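# Transfer 96-well plate from nest N1 to nest N2

## Task

Take the 96-well plate out of plate nest N1 and set it in plate nest N2, lying flat within that nest's locators and turned so well A1 is at the nest corner labelled A1; then open the gripper and back the arm away.

## Robot and tools

Robot and layout: two six-joint arms, left_arm and right_arm, each ending in a two-finger parallel gripper. All poses in results use one scene frame. Its origin is on the tabletop midway between the arms, +z is up, +x points out over the table, and left_arm sits on the +y side. The names left and right are not image sides. Looking out from the arms, N1 is the nest on the left (toward +y) and N2 the one on the right. Base poses: left_arm (+0.012, +0.235, +0.210) m, quat_wxyz (+0.982, -0.099, +0.140, +0.080); right_arm (-0.001, -0.277, +0.210) m, quat_wxyz (+0.985, +0.088, +0.147, -0.006). Bases can be tilted. Mounting plates and the metal frame standing behind the arms are fixed obstacles. The plate has one clipped corner; that is the A1 corner.

Joint order, used in every command row and every per-joint list: shoulder (joint2), elbow (joint3), waist (joint1), wrist pitch (joint4), wrist yaw (joint5), wrist roll (joint6). Stated ranges in rad: waist -2.618 to 3.054, shoulder 0.000 to 3.142, elbow 0.000 to 3.142, wrist pitch -1.571 to 1.571, wrist yaw -1.571 to 1.571, wrist roll -2.094 to 2.094. True ends may differ by up to 0.036 rad either way.

Command row (shared by execute_actions and move): one flat list of 14 numbers, each in [-1, 1], covering both arms even if only one moves. First left_arm's six joint values in the order above, then left_arm's opening, then the same seven for right_arm. Joint values are scaled offsets, not poses: 1.0 equals 1.202 rad of waist, 1.258 shoulder, 1.238 elbow, 2.073 wrist pitch, 2.022 wrist yaw or wrist roll; negative values turn the other way. Opening is absolute: +1 fully open (finger gap 0.094 m), -1 closed. Optionally append 12 stiffness scales from 0 to 1 (left six, then right six, joint order); each multiplies that joint's position gain and stays until changed.

execute_actions(actions): a list of up to 15 actions run in sequence. Each action is a table of 1 to 15 rows; each row lasts one 1/30 s step, and a short table repeats its final row until 15 steps (0.5 s) pass. Joint offsets in every row are measured from the angles at the beginning of that action, not from the preceding row; for the first action they start from the last reported angles. An empty list just returns state and images. If an action would drive a joint more than 0.036 rad outside its range, it is rejected for both arms; if the first action is malformed or fails that test, the whole call does nothing. A line saying "joint sent to its limit" means a joint was clipped at its real end.

Speed caps: per step, each joint's target may lead its measured angle by at most 0.202 rad (waist), 0.258 (shoulder), 0.238 (elbow), 0.573 (wrist pitch), 0.522 (wrist yaw, wrist roll), and targets are pulled back if they would put the gripper over 70 mm from where it is. Big offsets therefore need several actions; re-command what is unfinished. Arms can sag under zero offsets: in a reply's first call send offsets that restore the desired angles, then zeros, raising the aim if a joint stays short.

move(target, speed, blocking): target is one row as above, with offsets from the Joint positions in the latest result that shows them. All joints follow synchronised paths toward the result, so the gripper traces a curve; nothing avoids obstacles or the other arm. speed is rad/s for the joint with the longest travel, 0.01 to 2, default 0.5; paths last 0.5 to 10 s. Openings are sent at the start. The result adds a "move:" line: the ending (done, off_target, moving, held, fault), limits=held or limits=none, and each arm's joint furthest from target. blocking=false returns after 0.5 s while motion continues; poll with wait(0); other moves and actions are refused until an ending is reported, unless you call wait or stop.

wait(seconds): 0 to 10 s holding the last command; ends early if a running move finishes. stop(): brakes a running move (needs some distance). zoom_image(camera, region): region [x0, y0, x1, y1] in pixels, at most 504 by 504, on one of cam_head_left, cam_head_right, cam_high, cam_low, cam_left_wrist, cam_right_wrist (each 896x504). read_manual(section): only "licences", no robot help. finished_scene(scene): pass the current scene number once the plate is placed and released; irreversible. A reply without any tool call ends the session.

Results: per arm, end_effector_position (m) and end_effector_quat_wxyz in the scene frame. The position is the point between the finger pads, about 1 cm short of the tips; fingers extend along the gripper's +z and close along its y. Reported position may be off, more at long reach. Joint positions and Joint velocities list each arm's joints in order (rad, rad/s) then the finger gap (m, m/s). Joint targets shows current drive goals. grip_measured is the opening on the command scale, off by up to about 1 mm. Also shown: joint torques (offset and noisy), step readings with HELD marks, "joint command not followed", "too close", FAULT lines, MOTOR HOT at 75 °C (arm halts at 90 °C, collapses at 100 °C).

Gripping and care: to hold the plate, command an opening about 0.03 below grip_measured; smaller gaps squeeze lighter. Pads push about 50 to 62 N. A drop of a few mm into the nest is fine; a longer fall fails. Never knock anything off the table, let the arms collide or press each other, or strike objects fast; deep targets past contact press harder. Don't hold loads longer than needed (heat). Loose objects may get nudged occasionally.

Each tool is called as a command line: name --argument value for each argument, lists and objects as JSON in quotes; but a table of rows of numbers goes row by row, as --pt "numbers of a row", without its own name.

## Session

execute_actions --actions '[]'

Scene clock: 0.00 s.
left_arm: end_effector_position=(+0.2641, -0.1861, +0.3970) grip_measured=+1.000 end_effector_quat_wxyz=(+0.188, -0.178, +0.634, -0.728) | right_arm: end_effector_position=(+0.3309, -0.2938, +0.1506) grip_measured=+1.000 end_effector_quat_wxyz=(+0.033, +0.093, +0.947, +0.305)
Joint names: [shoulder, elbow, waist, wrist pitch, wrist yaw, wrist roll]
Joint positions: left_arm=[ 2.029  0.711 -1.348  1.386 -0.107 -1.245  0.094] | right_arm=[ 1.681  0.933 -0.328 -0.588 -0.548 -0.182  0.094]
Joint velocities: left_arm=[ 0.012  0.012 -0.012  0.022 -0.022 -0.007  0.   ] | right_arm=[ 0.012  0.002 -0.017  0.051 -0.066 -0.007  0.   ]
Joint torques (N m, as the arm reports them, + toward a larger angle): no reading
Motor temperatures (°C, as the motors report them): left_arm=[33 23 20 20 23 22] | right_arm=[31 20 24 22 22 19]
Joint targets: left_arm=[2.021 0.716 -1.354 1.386 -0.100 -1.237] | right_arm=[1.669 0.941 -0.327 -0.585 -0.557 -0.186]
Joint stiffness scale: left_arm=[1. 1. 1. 1. 1. 1.] | right_arm=[1. 1. 1. 1. 1. 1.]

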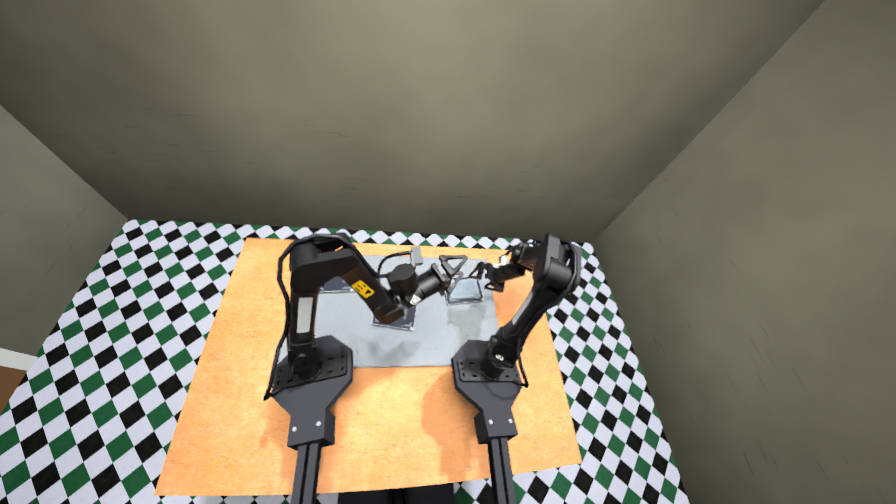

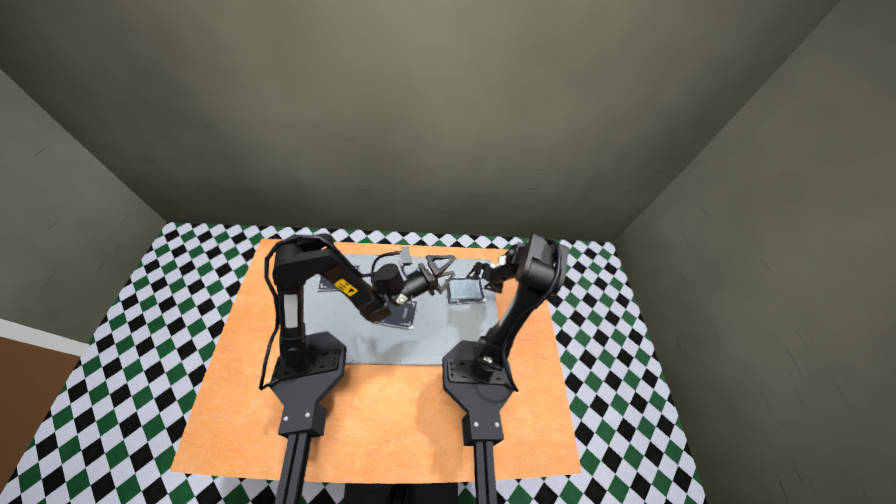

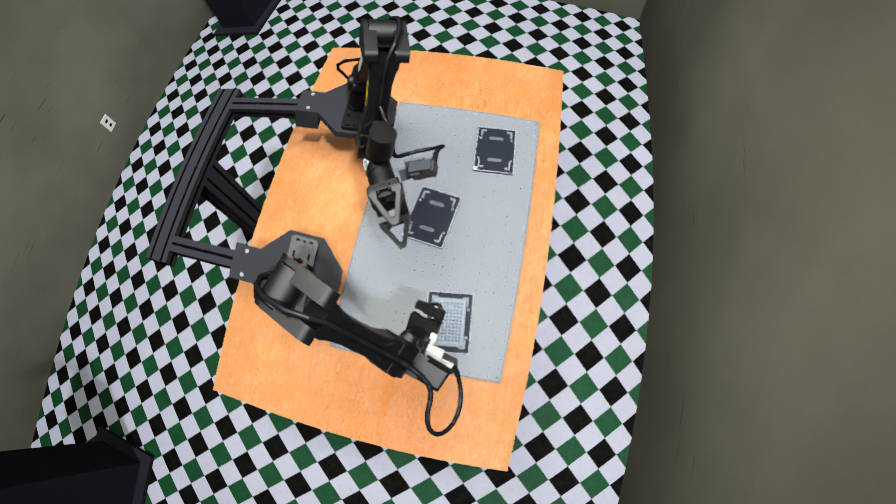

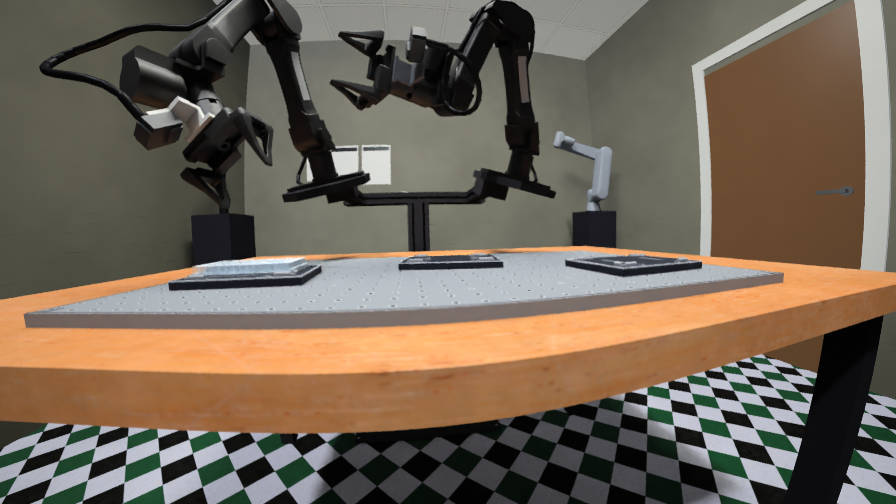

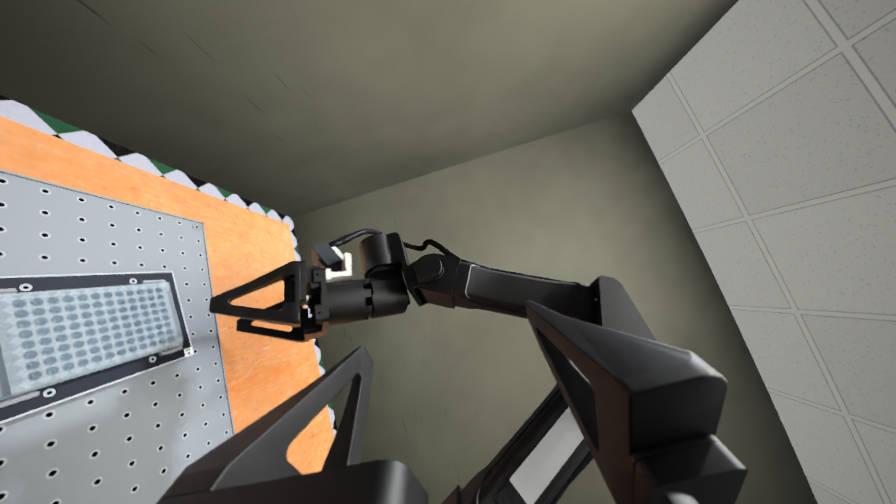

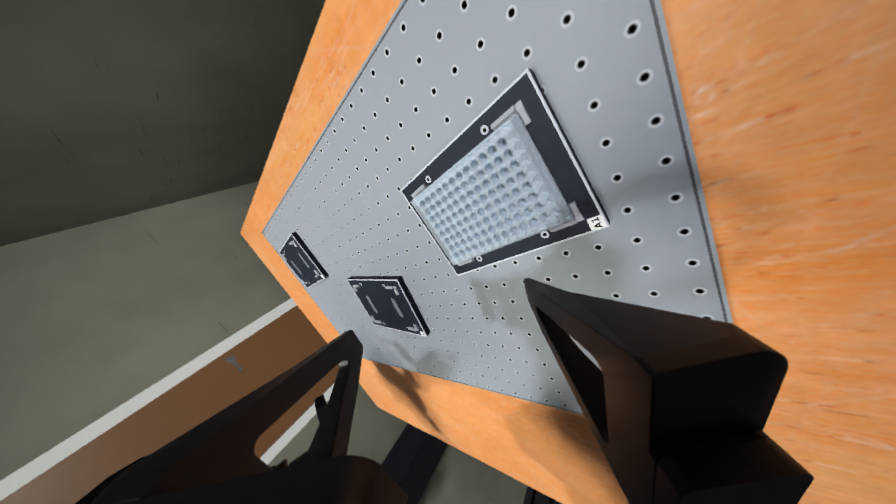

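move --target '[-0.42,0.28,1,-1,-0.11,-0.13,1, 0,0,0,0,0,0,1]' --speed 1.0 --blocking false

zoom_image --camera "cam_high" --region '[380,110,560,370]'

Scene clock: 10.23 s.
left_arm: end_effector_position=(+0.3431, -0.1478, +0.3410) grip_measured=+1.000 end_effector_quat_wxyz=(+0.208, -0.259, +0.694, -0.639) | right_arm: end_effector_position=(+0.3309, -0.2939, +0.1505) grip_measured=+1.000 end_effector_quat_wxyz=(+0.032, +0.093, +0.947, +0.305)
Joint names: [shoulder, elbow, waist, wrist pitch, wrist yaw, wrist roll]
Joint positions: left_arm=[ 1.97   0.741 -1.154  1.128 -0.127 -1.281  0.094] | right_arm=[ 1.681  0.933 -0.328 -0.588 -0.547 -0.182  0.094]
Joint velocities: left_arm=[-0.291  0.178  0.53  -0.857 -0.154 -0.154  0.   ] | right_arm=[-0.007  0.002  0.002  0.051 -0.007  0.051  0.   ]
Joint torques (N m, as the arm reports them, + toward a larger angle): left_arm=[-10.59   6.61  -2.8    1.43   0.09  -0.02] | right_arm=[-7.6   2.85  0.49  0.29 -0.36  0.01]
Motor temperatures (°C, as the motors report them): left_arm=[35 24 21 23 23 22] | right_arm=[33 21 24 22 22 19]
Joint targets: left_arm=[1.928 0.777 -1.119 0.992 -0.149 -1.295] | right_arm=[1.681 0.933 -0.328 -0.588 -0.548 -0.182]
Joint stiffness scale: left_arm=[1. 1. 1. 1. 1. 1.] | right_arm=[1. 1. 1. 1. 1. 1.]
move: running; limits=none; left_arm: farthest joint: the wrist pitch, 1.815 radians from its target (2.073 radians at the start); right_arm: farthest joint: the wrist yaw, 0.001 radians from its target (0.000 radians at the start)

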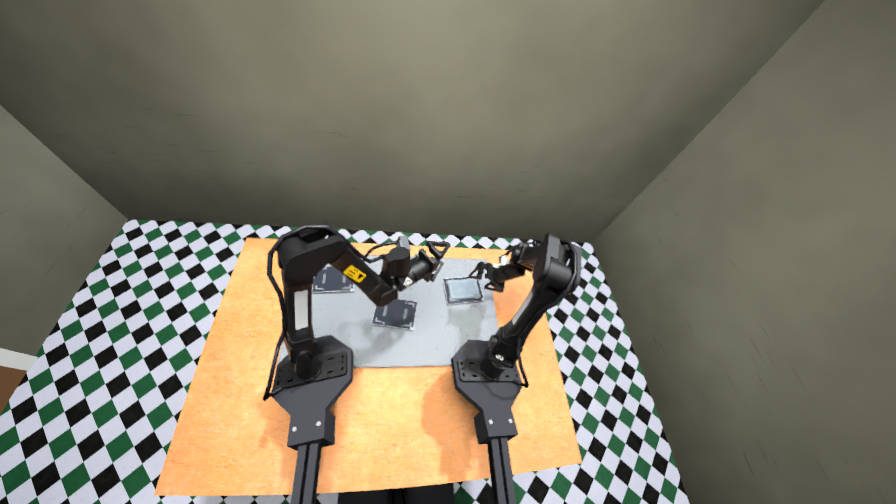

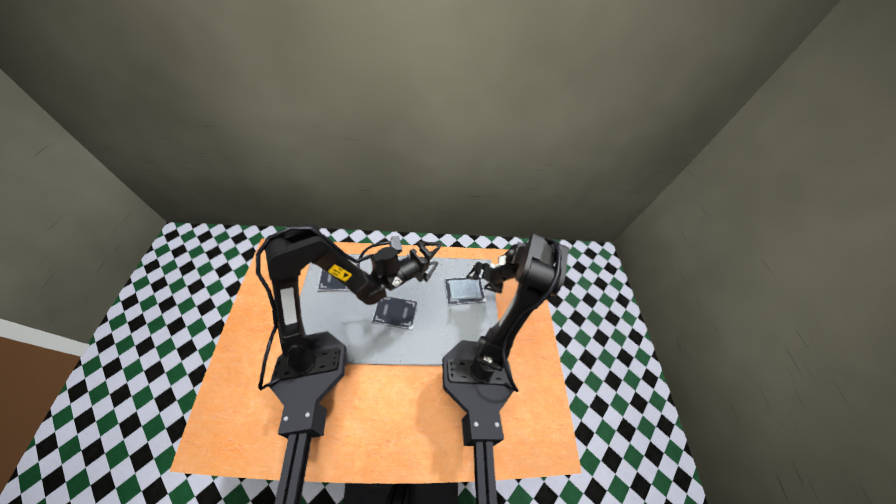

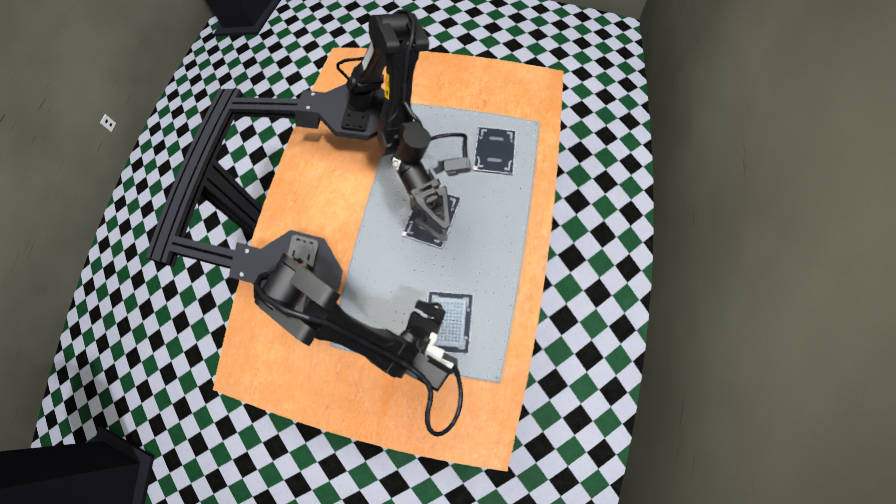

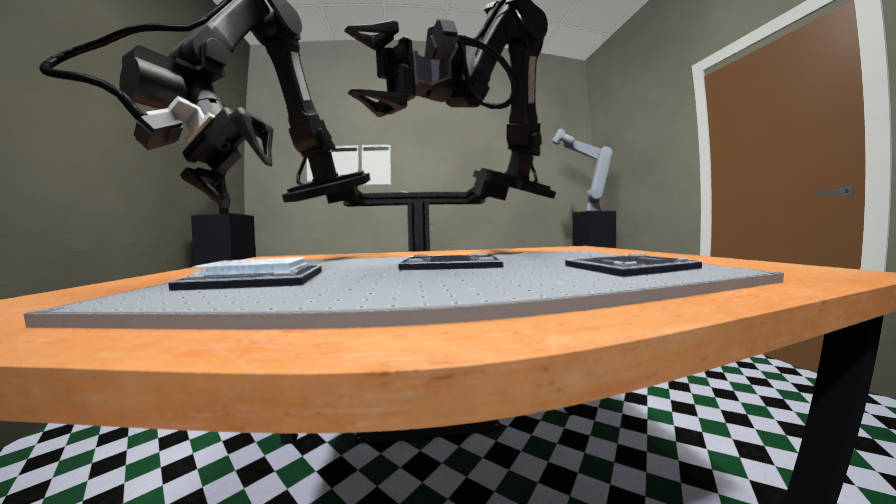

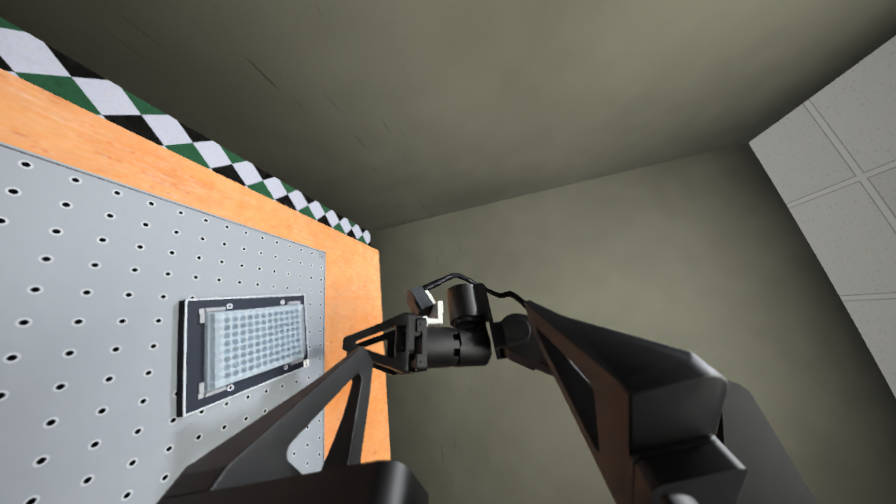

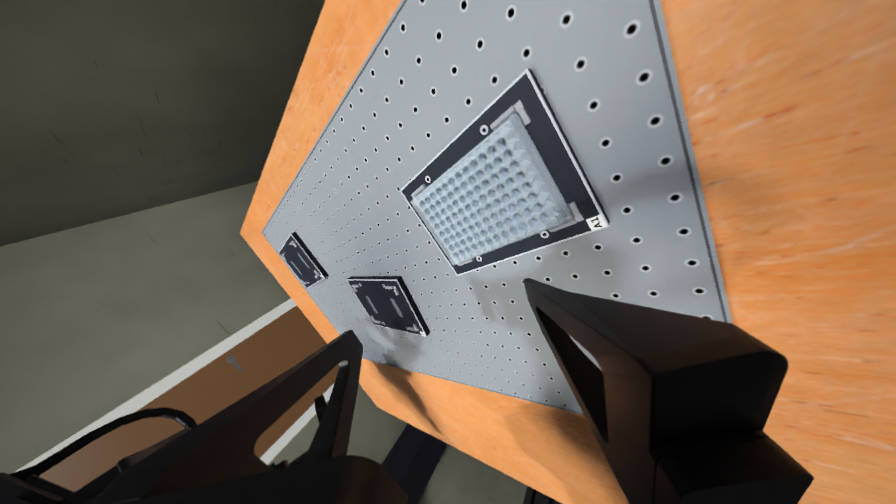

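Region (380, 110, 560, 370) of cam_high's 896x504 image, scaled by 1.938, with more detail than that image has; it fills the left 349 columns of this view, and the rest is white.

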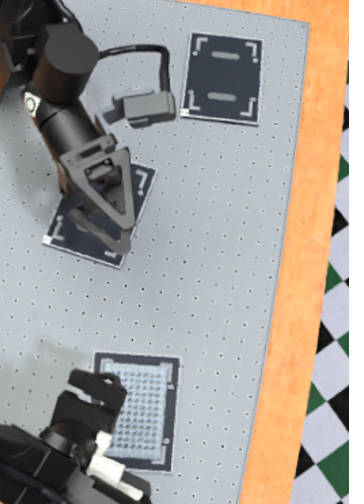

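wait --seconds 2

move --target '[-0.0135,-0.011,0.002,-0.007,-0.004,0.002,1, 0.184,0.131,0.400,0.073,0.382,-0.679,1]' --speed 0.9

Scene clock: 96.00 s.
left_arm: end_effector_position=(+0.3699, +0.3051, +0.2017) grip_measured=+1.000 end_effector_quat_wxyz=(+0.081, -0.708, +0.701, -0.010) | right_arm: end_effector_position=(+0.3309, -0.2939, +0.1505) grip_measured=+1.000 end_effector_quat_wxyz=(+0.032, +0.093, +0.947, +0.305)
Joint names: [shoulder, elbow, waist, wrist pitch, wrist yaw, wrist roll]
Joint positions: left_arm=[ 1.522  1.032 -0.149 -0.671 -0.309 -1.503  0.094] | right_arm=[ 1.681  0.933 -0.328 -0.588 -0.547 -0.182  0.094]
Joint velocities: left_arm=[ 0.022  0.012  0.007 -0.125 -0.095 -0.022  0.   ] | right_arm=[-0.012 -0.007  0.002 -0.007  0.007  0.022  0.   ]
Joint torques (N m, as the arm reports them, + toward a larger angle): left_arm=[-9.67  7.3  -1.    0.1  -0.3  -0.08] | right_arm=[-7.59  2.79  0.46  0.29 -0.36  0.01]
Motor temperatures (°C, as the motors report them): left_arm=[39 28 20 21 23 22] | right_arm=[34 21 24 21 22 19]
Joint targets: left_arm=[1.501 1.057 -0.146 -0.687 -0.329 -1.508] | right_arm=[1.681 0.933 -0.328 -0.588 -0.548 -0.182]
Joint stiffness scale: left_arm=[1. 1. 1. 1. 1. 1.] | right_arm=[1. 1. 1. 1. 1. 1.]
earlier move: off_target (left_arm); limits=none; left_arm: farthest joint: the elbow, 0.026 radians from its target (0.347 radians at the start); right_arm: farthest joint: the wrist yaw, 0.001 radians from its target (0.000 radians at the start)
wait: 0.00 of 2 s (the move ended)

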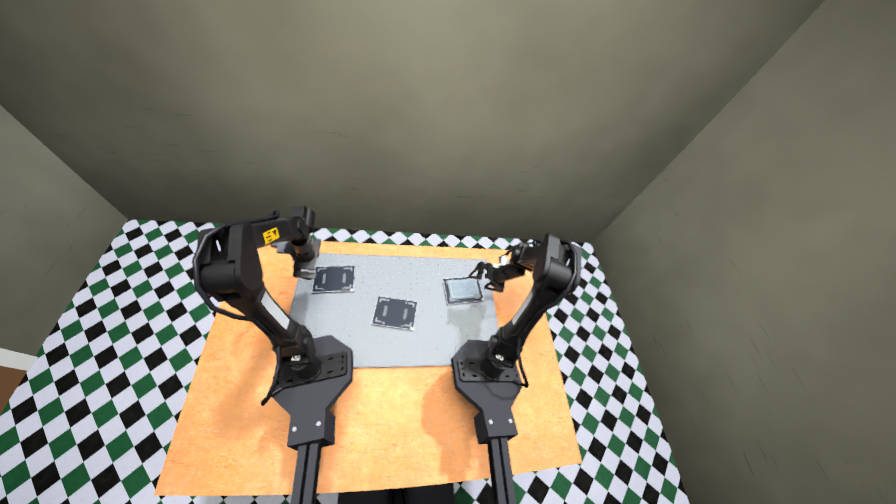

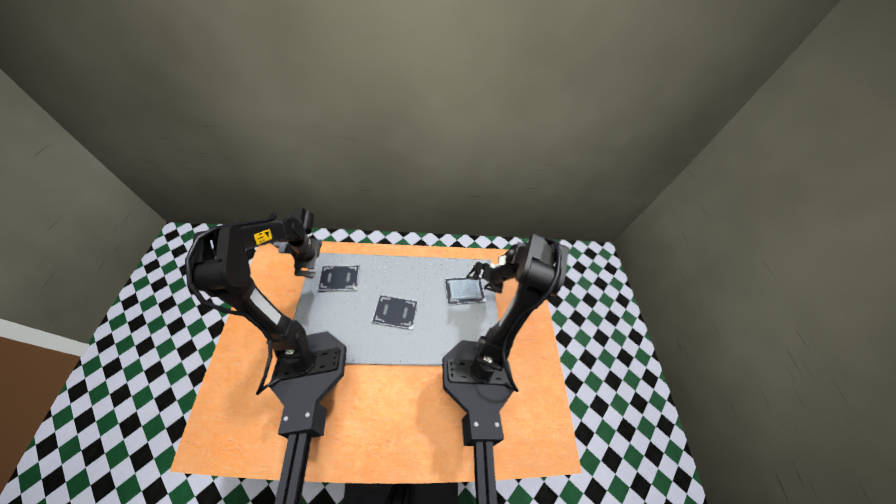

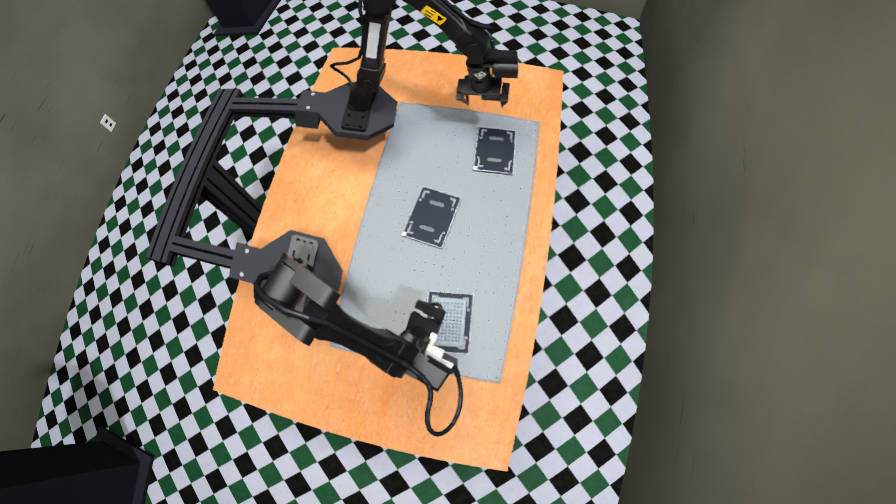

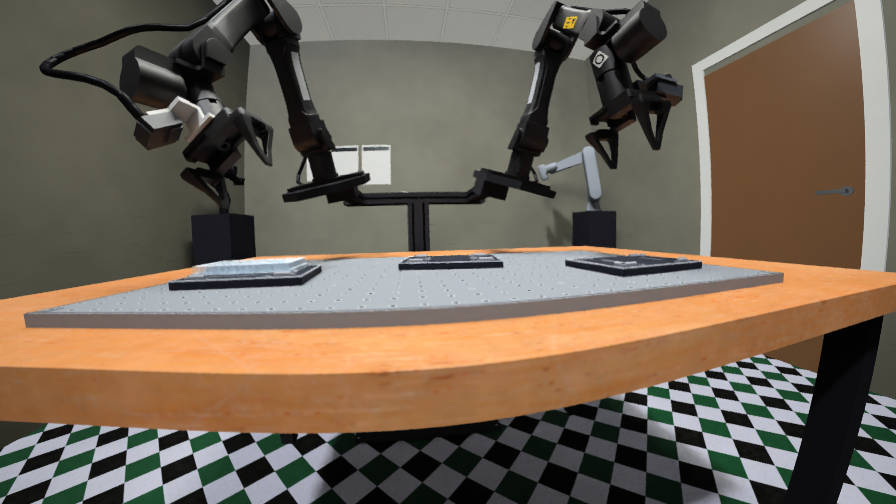

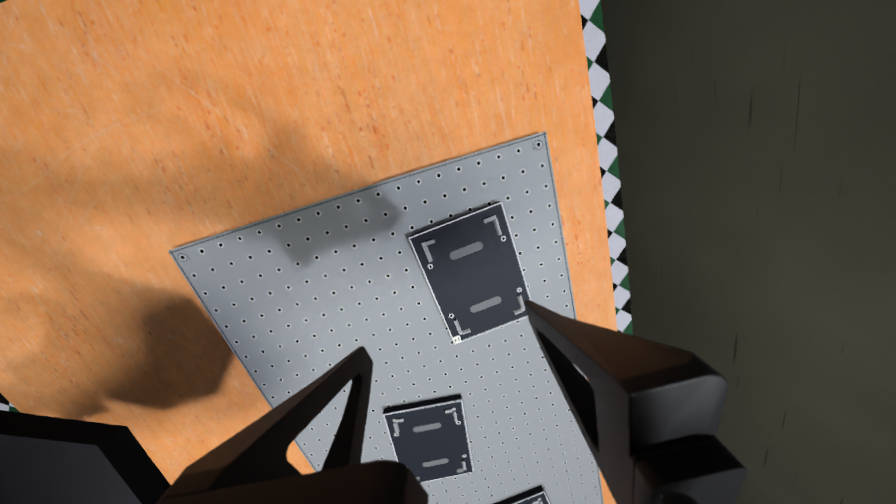

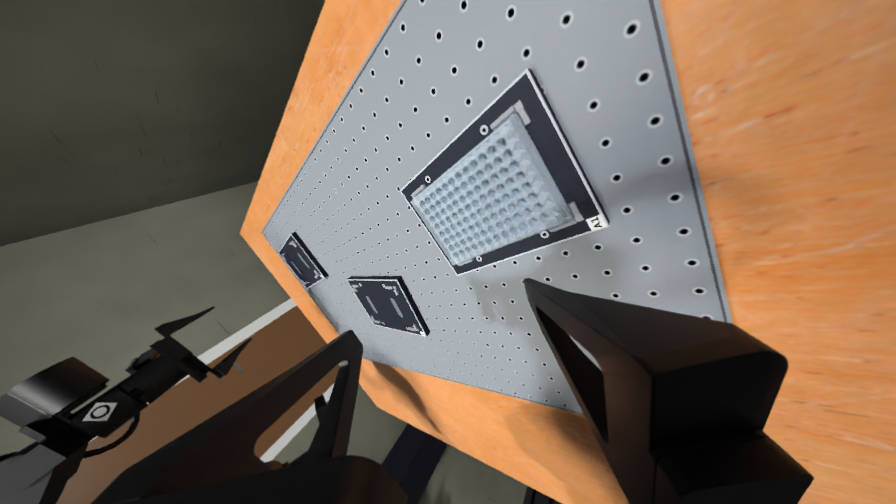

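Scene clock: 98.47 s.
left_arm: end_effector_position=(+0.3699, +0.3051, +0.2017) grip_measured=+1.000 end_effector_quat_wxyz=(+0.081, -0.708, +0.701, -0.010) | right_arm: end_effector_position=(+0.3646, -0.2544, +0.0928) grip_measured=+1.000 end_effector_quat_wxyz=(+0.000, +0.733, -0.681, +0.007)
Joint names: [shoulder, elbow, waist, wrist pitch, wrist yaw, wrist roll]
Joint positions: left_arm=[ 1.522  1.032 -0.149 -0.671 -0.309 -1.503  0.094] | right_arm=[ 1.905  1.063  0.14  -0.447  0.223 -1.547  0.094]
Joint velocities: left_arm=[-0.007  0.002 -0.022 -0.022  0.007 -0.051  0.   ] | right_arm=[-0.007 -0.012  0.007  0.037 -0.081 -0.022  0.   ]
Joint torques (N m, as the arm reports them, + toward a larger angle): left_arm=[-9.33  4.11 -1.09  0.11 -0.17  0.  ] | right_arm=[-8.15  5.04  2.39  0.6   0.02 -0.05]
Motor temperatures (°C, as the motors report them): left_arm=[38 27 20 21 23 22] | right_arm=[34 21 24 21 22 19]
Joint targets: left_arm=[1.505 1.018 -0.147 -0.685 -0.317 -1.499] | right_arm=[1.912 1.096 0.152 -0.437 0.226 -1.555]
Joint stiffness scale: left_arm=[1. 1. 1. 1. 1. 1.] | right_arm=[1. 1. 1. 1. 1. 1.]
move: off_target (right_arm); limits=none; left_arm: farthest joint: the shoulder, 0.017 radians from its target (0.017 radians at the start); right_arm: farthest joint: the elbow, 0.032 radians from its target (0.162 radians at the start)

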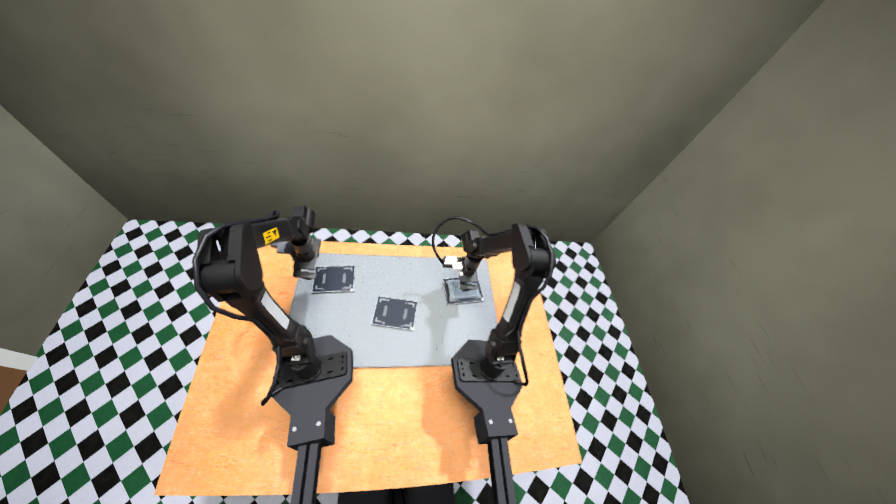

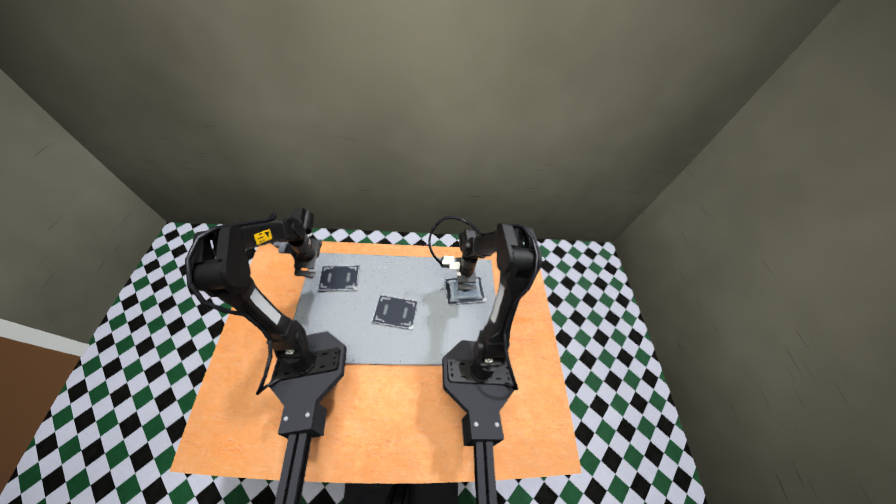

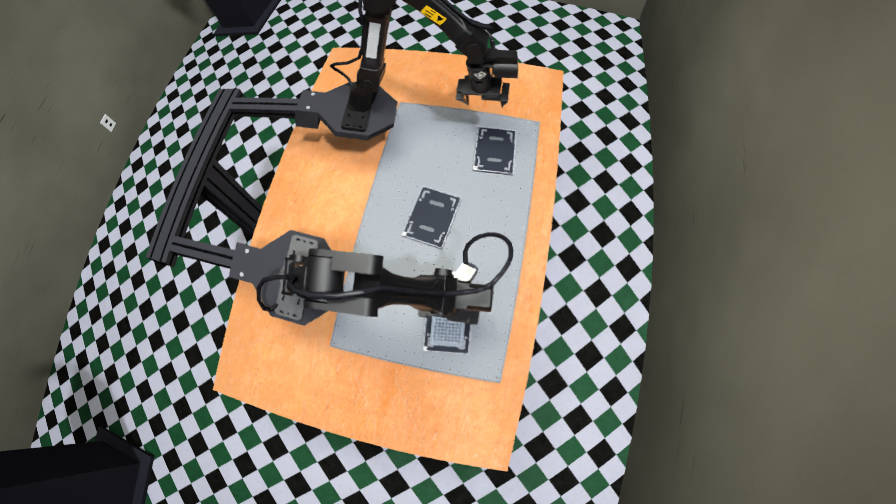

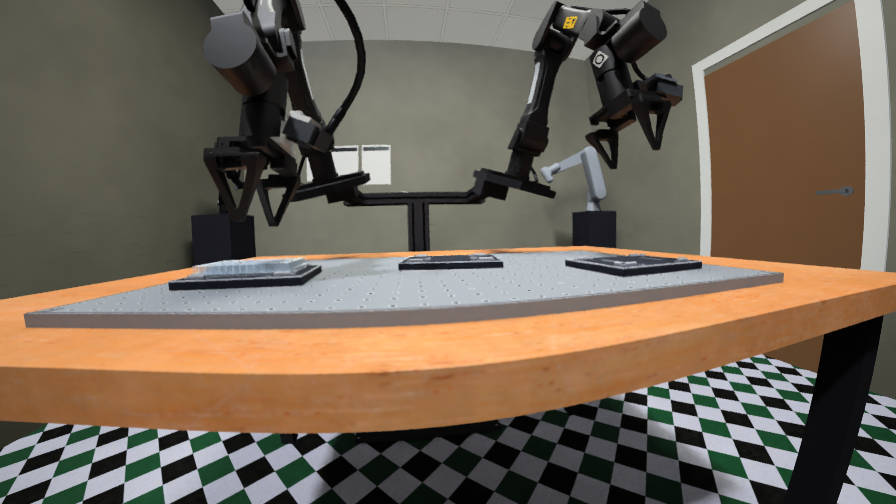

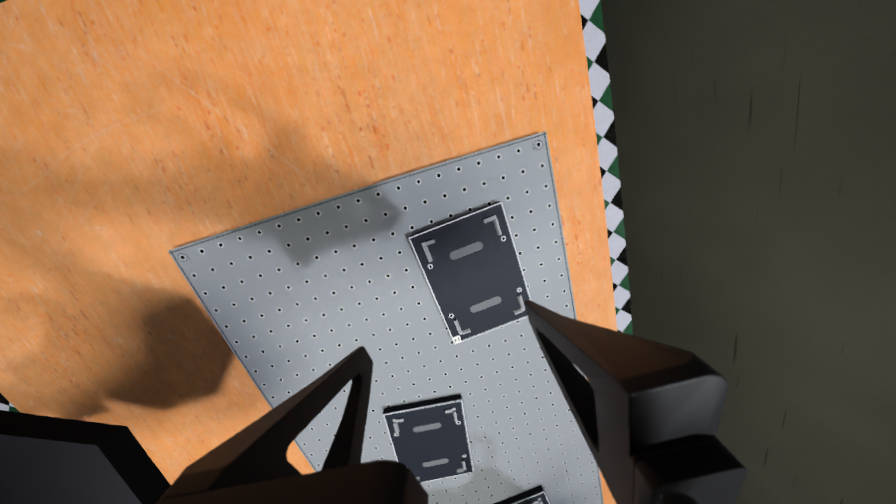

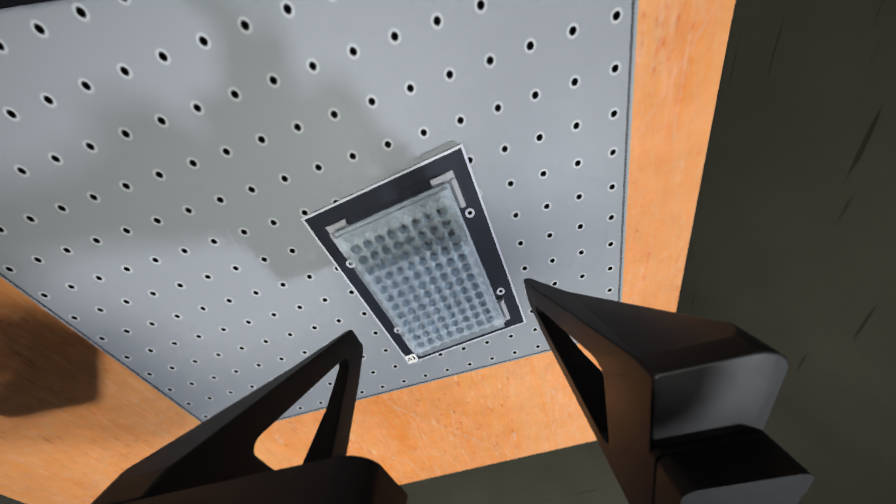

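execute_actions --actions '[]'

Scene clock: 138.63 s.
left_arm: end_effector_position=(+0.3699, +0.3051, +0.2017) grip_measured=+1.000 end_effector_quat_wxyz=(+0.081, -0.708, +0.701, -0.010) | right_arm: end_effector_position=(+0.3646, -0.2545, +0.0928) grip_measured=+1.000 end_effector_quat_wxyz=(+0.001, +0.733, -0.680, +0.007)
Joint names: [shoulder, elbow, waist, wrist pitch, wrist yaw, wrist roll]
Joint positions: left_arm=[ 1.522  1.032 -0.149 -0.671 -0.309 -1.503  0.094] | right_arm=[ 1.905  1.063  0.14  -0.447  0.224 -1.547  0.094]
Joint velocities: left_arm=[-0.007  0.002  0.002 -0.022  0.007  0.007  0.   ] | right_arm=[-0.002 -0.007 -0.002  0.007 -0.022 -0.051  0.   ]
Joint torques (N m, as the arm reports them, + toward a larger angle): left_arm=[-9.33  4.11 -1.09  0.11 -0.17  0.  ] | right_arm=[-8.15  5.06  2.39  0.61  0.04 -0.05]
Motor temperatures (°C, as the motors report them): left_arm=[38 26 20 21 23 22] | right_arm=[34 23 24 22 22 19]
Joint targets: left_arm=[1.505 1.018 -0.147 -0.685 -0.317 -1.499] | right_arm=[1.912 1.096 0.152 -0.437 0.226 -1.555]
Joint stiffness scale: left_arm=[1. 1. 1. 1. 1. 1.] | right_arm=[1. 1. 1. 1. 1. 1.]

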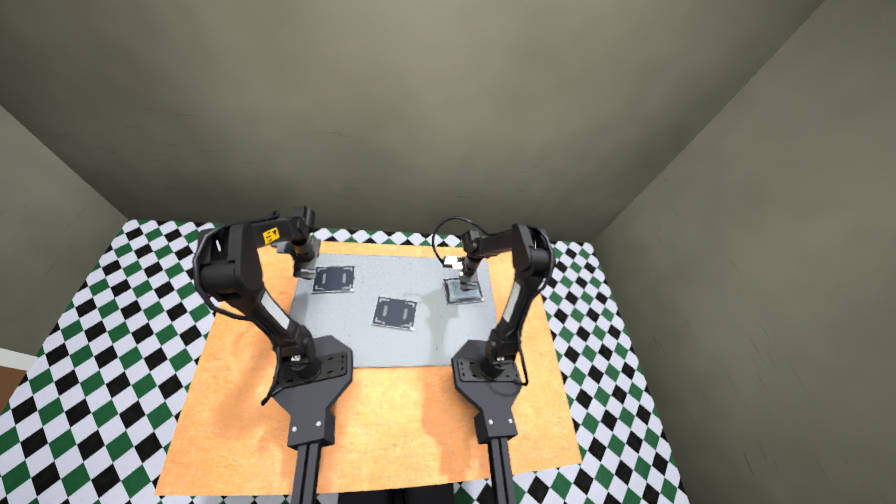

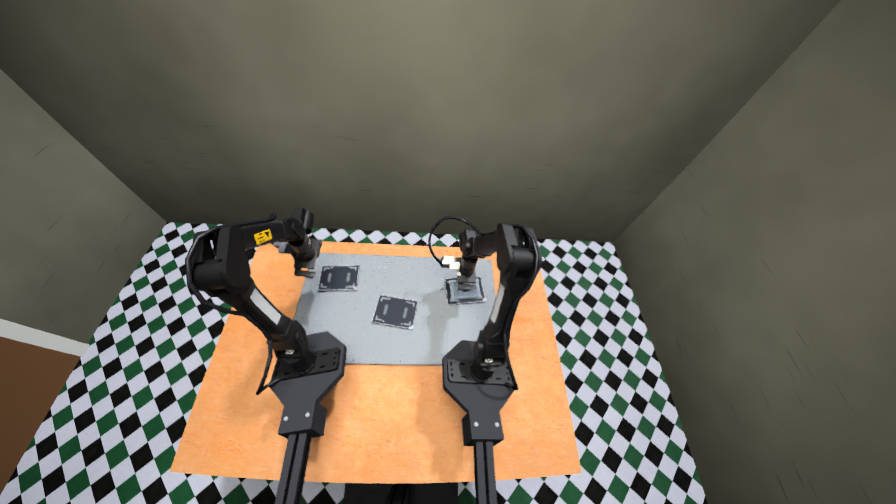

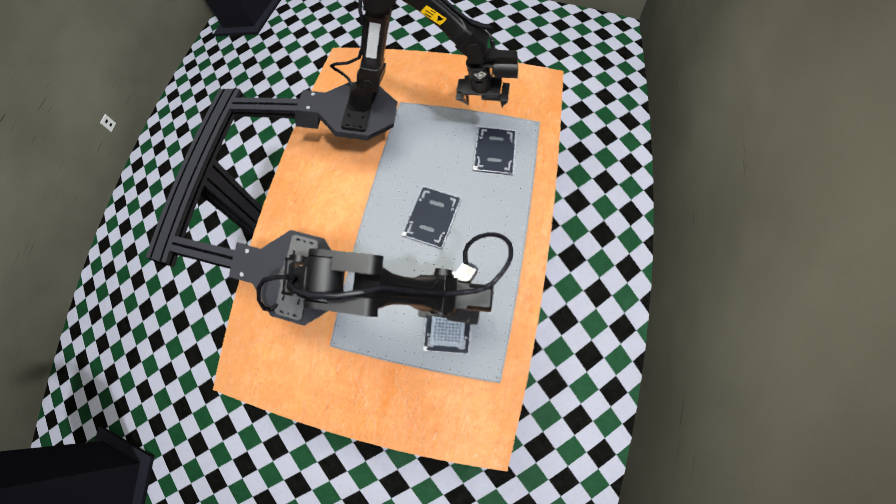

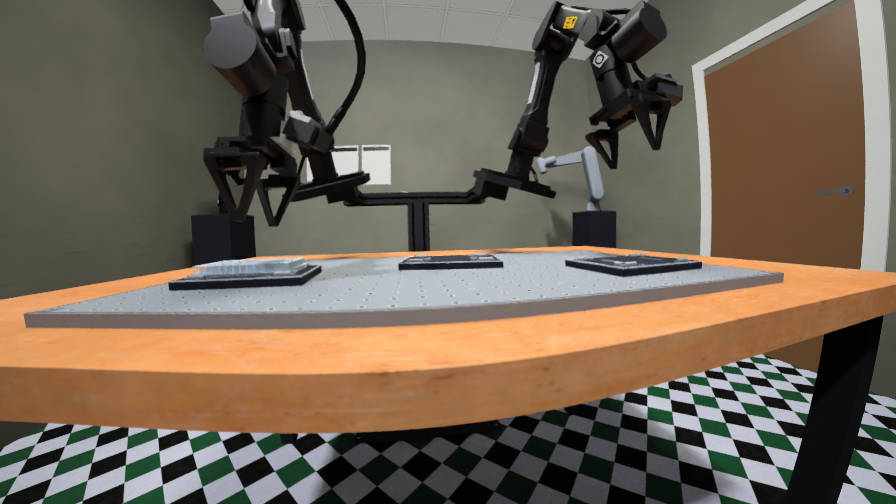

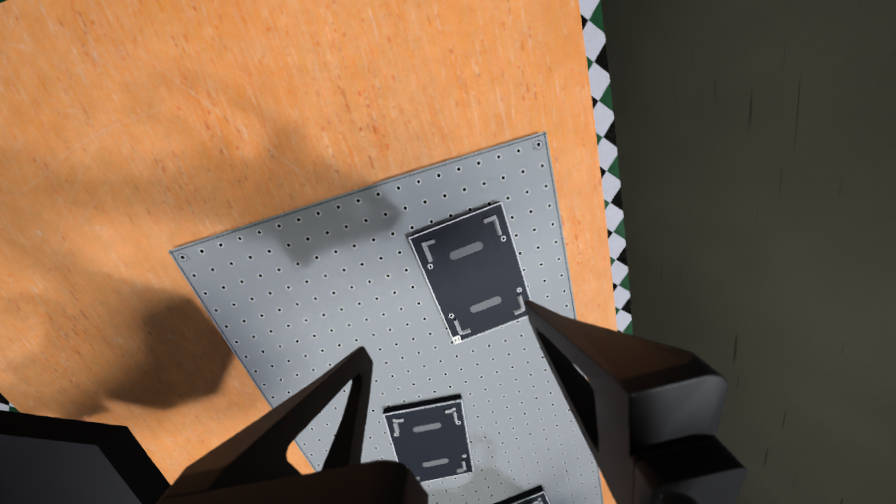

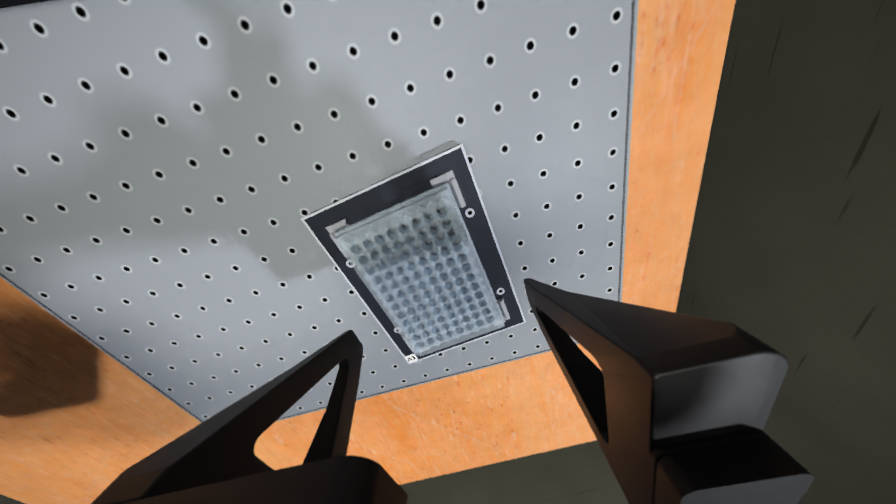

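zoom_image --camera "cam_right_wrist" --region '[280, 130, 560, 380]'

Region (280, 130, 560, 380) of cam_right_wrist's 896x504 image, scaled by 1.800, with more detail than that image has; it fills the top 450 rows of this view, and the rest is white.

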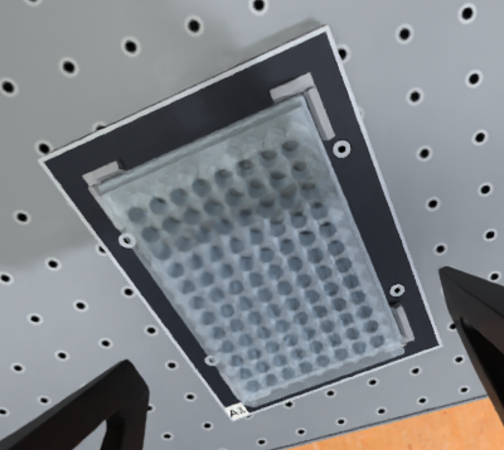

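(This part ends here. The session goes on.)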